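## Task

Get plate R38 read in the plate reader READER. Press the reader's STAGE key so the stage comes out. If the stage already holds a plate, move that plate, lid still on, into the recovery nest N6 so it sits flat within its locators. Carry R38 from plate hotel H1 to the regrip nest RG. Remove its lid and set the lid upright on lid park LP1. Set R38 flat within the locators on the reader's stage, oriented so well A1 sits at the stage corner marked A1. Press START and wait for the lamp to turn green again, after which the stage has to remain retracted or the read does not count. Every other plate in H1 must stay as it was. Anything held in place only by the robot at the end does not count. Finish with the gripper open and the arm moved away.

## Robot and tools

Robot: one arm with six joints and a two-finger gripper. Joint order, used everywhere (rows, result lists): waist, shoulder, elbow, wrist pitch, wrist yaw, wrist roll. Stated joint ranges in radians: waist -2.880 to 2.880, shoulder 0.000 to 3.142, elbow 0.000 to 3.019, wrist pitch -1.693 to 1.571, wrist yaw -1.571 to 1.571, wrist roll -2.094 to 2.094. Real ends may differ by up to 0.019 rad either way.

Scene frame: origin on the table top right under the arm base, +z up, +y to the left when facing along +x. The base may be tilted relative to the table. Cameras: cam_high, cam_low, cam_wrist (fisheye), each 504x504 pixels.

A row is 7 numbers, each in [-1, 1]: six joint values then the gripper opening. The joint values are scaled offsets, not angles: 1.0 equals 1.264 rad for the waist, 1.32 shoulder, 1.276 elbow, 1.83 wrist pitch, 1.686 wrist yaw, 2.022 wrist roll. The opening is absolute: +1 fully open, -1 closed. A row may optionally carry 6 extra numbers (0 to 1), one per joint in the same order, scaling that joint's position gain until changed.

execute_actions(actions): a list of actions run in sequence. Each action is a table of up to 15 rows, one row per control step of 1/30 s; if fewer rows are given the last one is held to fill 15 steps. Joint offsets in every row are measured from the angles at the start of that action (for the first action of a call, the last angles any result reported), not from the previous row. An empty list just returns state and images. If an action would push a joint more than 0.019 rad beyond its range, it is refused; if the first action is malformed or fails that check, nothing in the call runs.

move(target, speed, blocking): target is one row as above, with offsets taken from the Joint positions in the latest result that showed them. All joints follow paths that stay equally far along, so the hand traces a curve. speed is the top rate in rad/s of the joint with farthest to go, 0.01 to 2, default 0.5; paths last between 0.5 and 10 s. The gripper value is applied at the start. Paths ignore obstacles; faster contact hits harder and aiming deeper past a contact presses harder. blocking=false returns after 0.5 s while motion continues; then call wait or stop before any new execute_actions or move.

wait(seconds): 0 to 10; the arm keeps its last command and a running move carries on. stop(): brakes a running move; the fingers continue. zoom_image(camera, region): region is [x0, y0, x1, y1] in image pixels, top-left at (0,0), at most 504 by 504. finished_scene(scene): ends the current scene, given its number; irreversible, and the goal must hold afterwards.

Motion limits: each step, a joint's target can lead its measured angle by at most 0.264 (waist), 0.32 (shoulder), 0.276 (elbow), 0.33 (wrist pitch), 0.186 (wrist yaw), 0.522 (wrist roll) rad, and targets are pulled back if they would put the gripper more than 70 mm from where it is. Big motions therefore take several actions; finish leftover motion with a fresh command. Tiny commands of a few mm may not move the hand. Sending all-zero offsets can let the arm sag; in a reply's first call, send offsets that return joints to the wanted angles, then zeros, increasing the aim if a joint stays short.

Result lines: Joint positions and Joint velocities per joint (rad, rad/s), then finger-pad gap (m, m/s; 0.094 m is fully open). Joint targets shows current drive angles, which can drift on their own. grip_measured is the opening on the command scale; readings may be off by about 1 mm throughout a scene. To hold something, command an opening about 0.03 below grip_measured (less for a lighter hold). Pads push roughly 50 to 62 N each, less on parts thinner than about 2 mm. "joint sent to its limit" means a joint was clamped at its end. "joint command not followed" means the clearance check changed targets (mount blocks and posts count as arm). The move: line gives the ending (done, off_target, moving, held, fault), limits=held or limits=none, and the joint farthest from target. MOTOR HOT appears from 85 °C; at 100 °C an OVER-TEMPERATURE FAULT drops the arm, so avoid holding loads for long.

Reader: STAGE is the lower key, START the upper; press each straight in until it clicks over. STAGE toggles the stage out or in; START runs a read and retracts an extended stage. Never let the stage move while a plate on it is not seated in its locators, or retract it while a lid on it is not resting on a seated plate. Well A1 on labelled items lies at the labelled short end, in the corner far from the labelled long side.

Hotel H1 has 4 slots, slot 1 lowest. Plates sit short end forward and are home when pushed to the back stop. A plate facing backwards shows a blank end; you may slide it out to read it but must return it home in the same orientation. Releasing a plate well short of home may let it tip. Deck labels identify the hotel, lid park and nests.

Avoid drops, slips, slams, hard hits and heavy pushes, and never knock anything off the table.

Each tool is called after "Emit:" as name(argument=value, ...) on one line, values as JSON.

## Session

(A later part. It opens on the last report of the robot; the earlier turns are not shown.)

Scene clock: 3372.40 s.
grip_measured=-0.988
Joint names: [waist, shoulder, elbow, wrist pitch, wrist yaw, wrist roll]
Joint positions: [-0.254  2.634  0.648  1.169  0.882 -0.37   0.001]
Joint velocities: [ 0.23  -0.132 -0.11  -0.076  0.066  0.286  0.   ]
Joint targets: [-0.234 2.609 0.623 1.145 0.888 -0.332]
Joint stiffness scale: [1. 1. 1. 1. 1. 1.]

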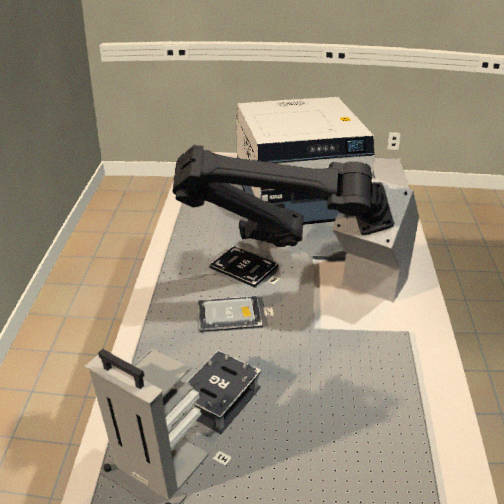

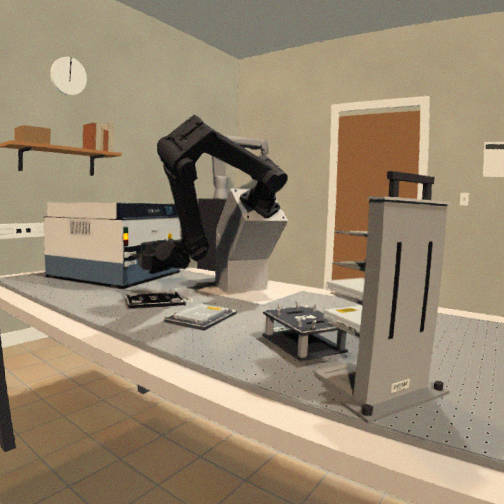

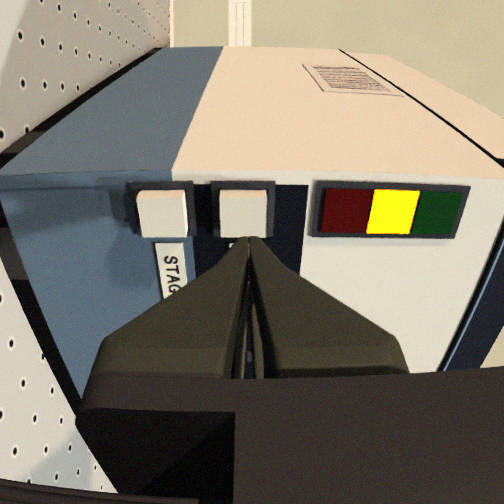

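Emit:
move(target=[0.082,-0.291,-0.015,-0.008,0.002,0.013,-1], speed=0.7)

Scene clock: 3386.80 s.
grip_measured=-0.988
Joint names: [waist, shoulder, elbow, wrist pitch, wrist yaw, wrist roll]
Joint positions: [-0.162  2.248  0.641  1.164  0.884 -0.343  0.001]
Joint velocities: [-0.005 -0.005 -0.012  0.012 -0.037 -0.007  0.001]
Joint targets: [-0.150 2.250 0.629 1.154 0.886 -0.343]
Joint stiffness scale: [1. 1. 1. 1. 1. 1.]
move: done; limits=none; farthest joint: the elbow, 0.012 radians from its target (0.014 radians at the start)

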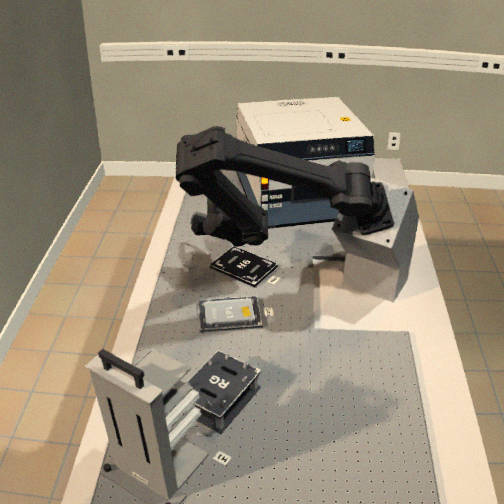

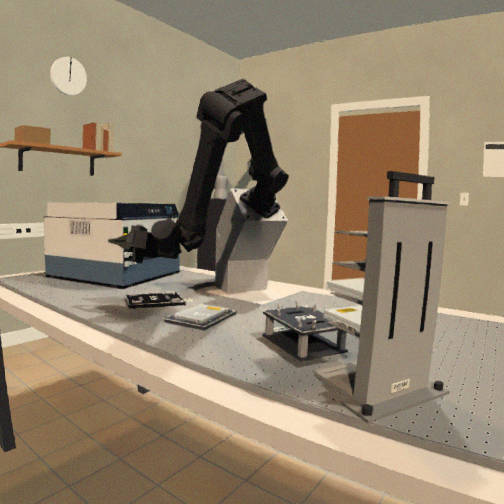

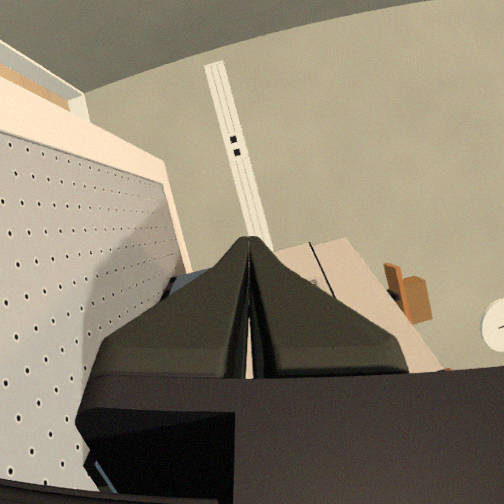

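Emit:
wait(seconds=10)

Scene clock: 3403.70 s.
grip_measured=-0.988
Joint names: [waist, shoulder, elbow, wrist pitch, wrist yaw, wrist roll]
Joint positions: [-0.162  2.248  0.641  1.164  0.884 -0.343  0.001]
Joint velocities: [ 0.005 -0.005 -0.012  0.012 -0.051 -0.007 -0.001]
Joint targets: [-0.150 2.250 0.629 1.154 0.886 -0.343]
Joint stiffness scale: [1. 1. 1. 1. 1. 1.]
wait: 10.00 s; at rest from the start

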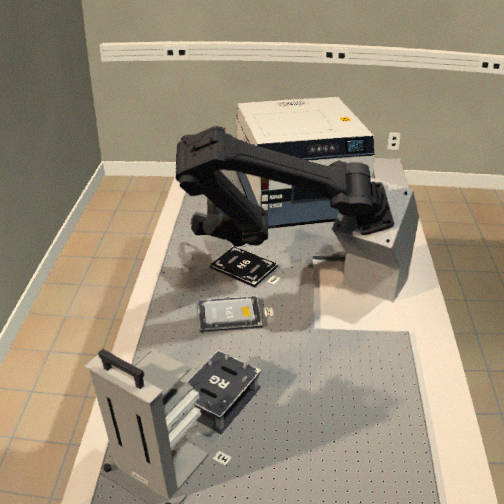

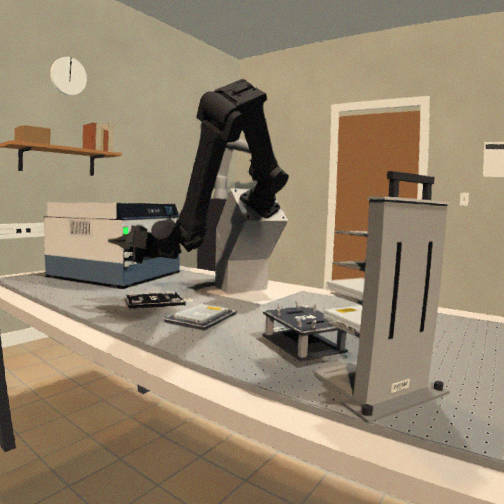

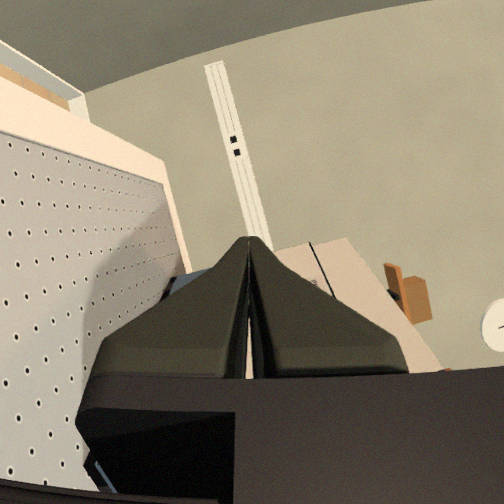

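Emit:
zoom_image(camera="cam_low", region=[40, 190, 250, 340])

Emit:
zoom_image(camera="cam_high", region=[180, 130, 390, 340])

Region (40, 190, 250, 340) of cam_low's 504x504 image, scaled by 2.400, with more detail than that image has; it fills the top 360 rows of this view, and the rest is white.

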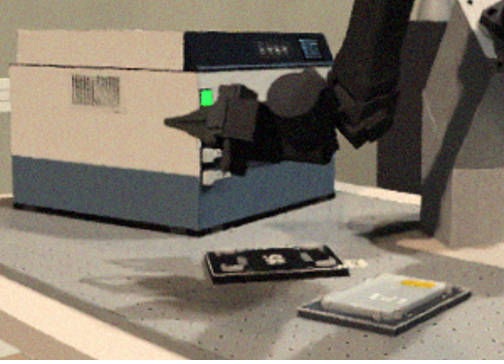

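Region (180, 130, 390, 340) of cam_high's 504x504 image, scaled by 2.400, with more detail than that image has.

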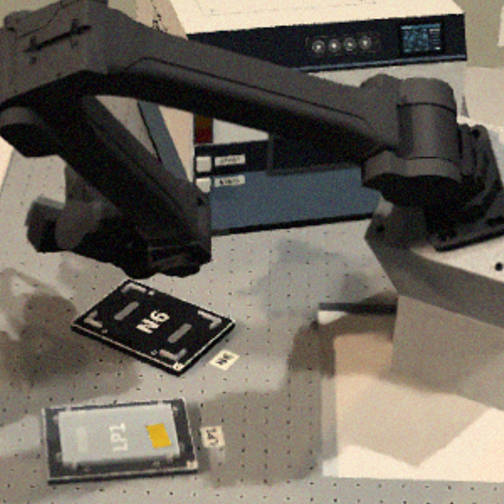

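Emit:
finished_scene(scene=1)

The scene is finished: the task was done.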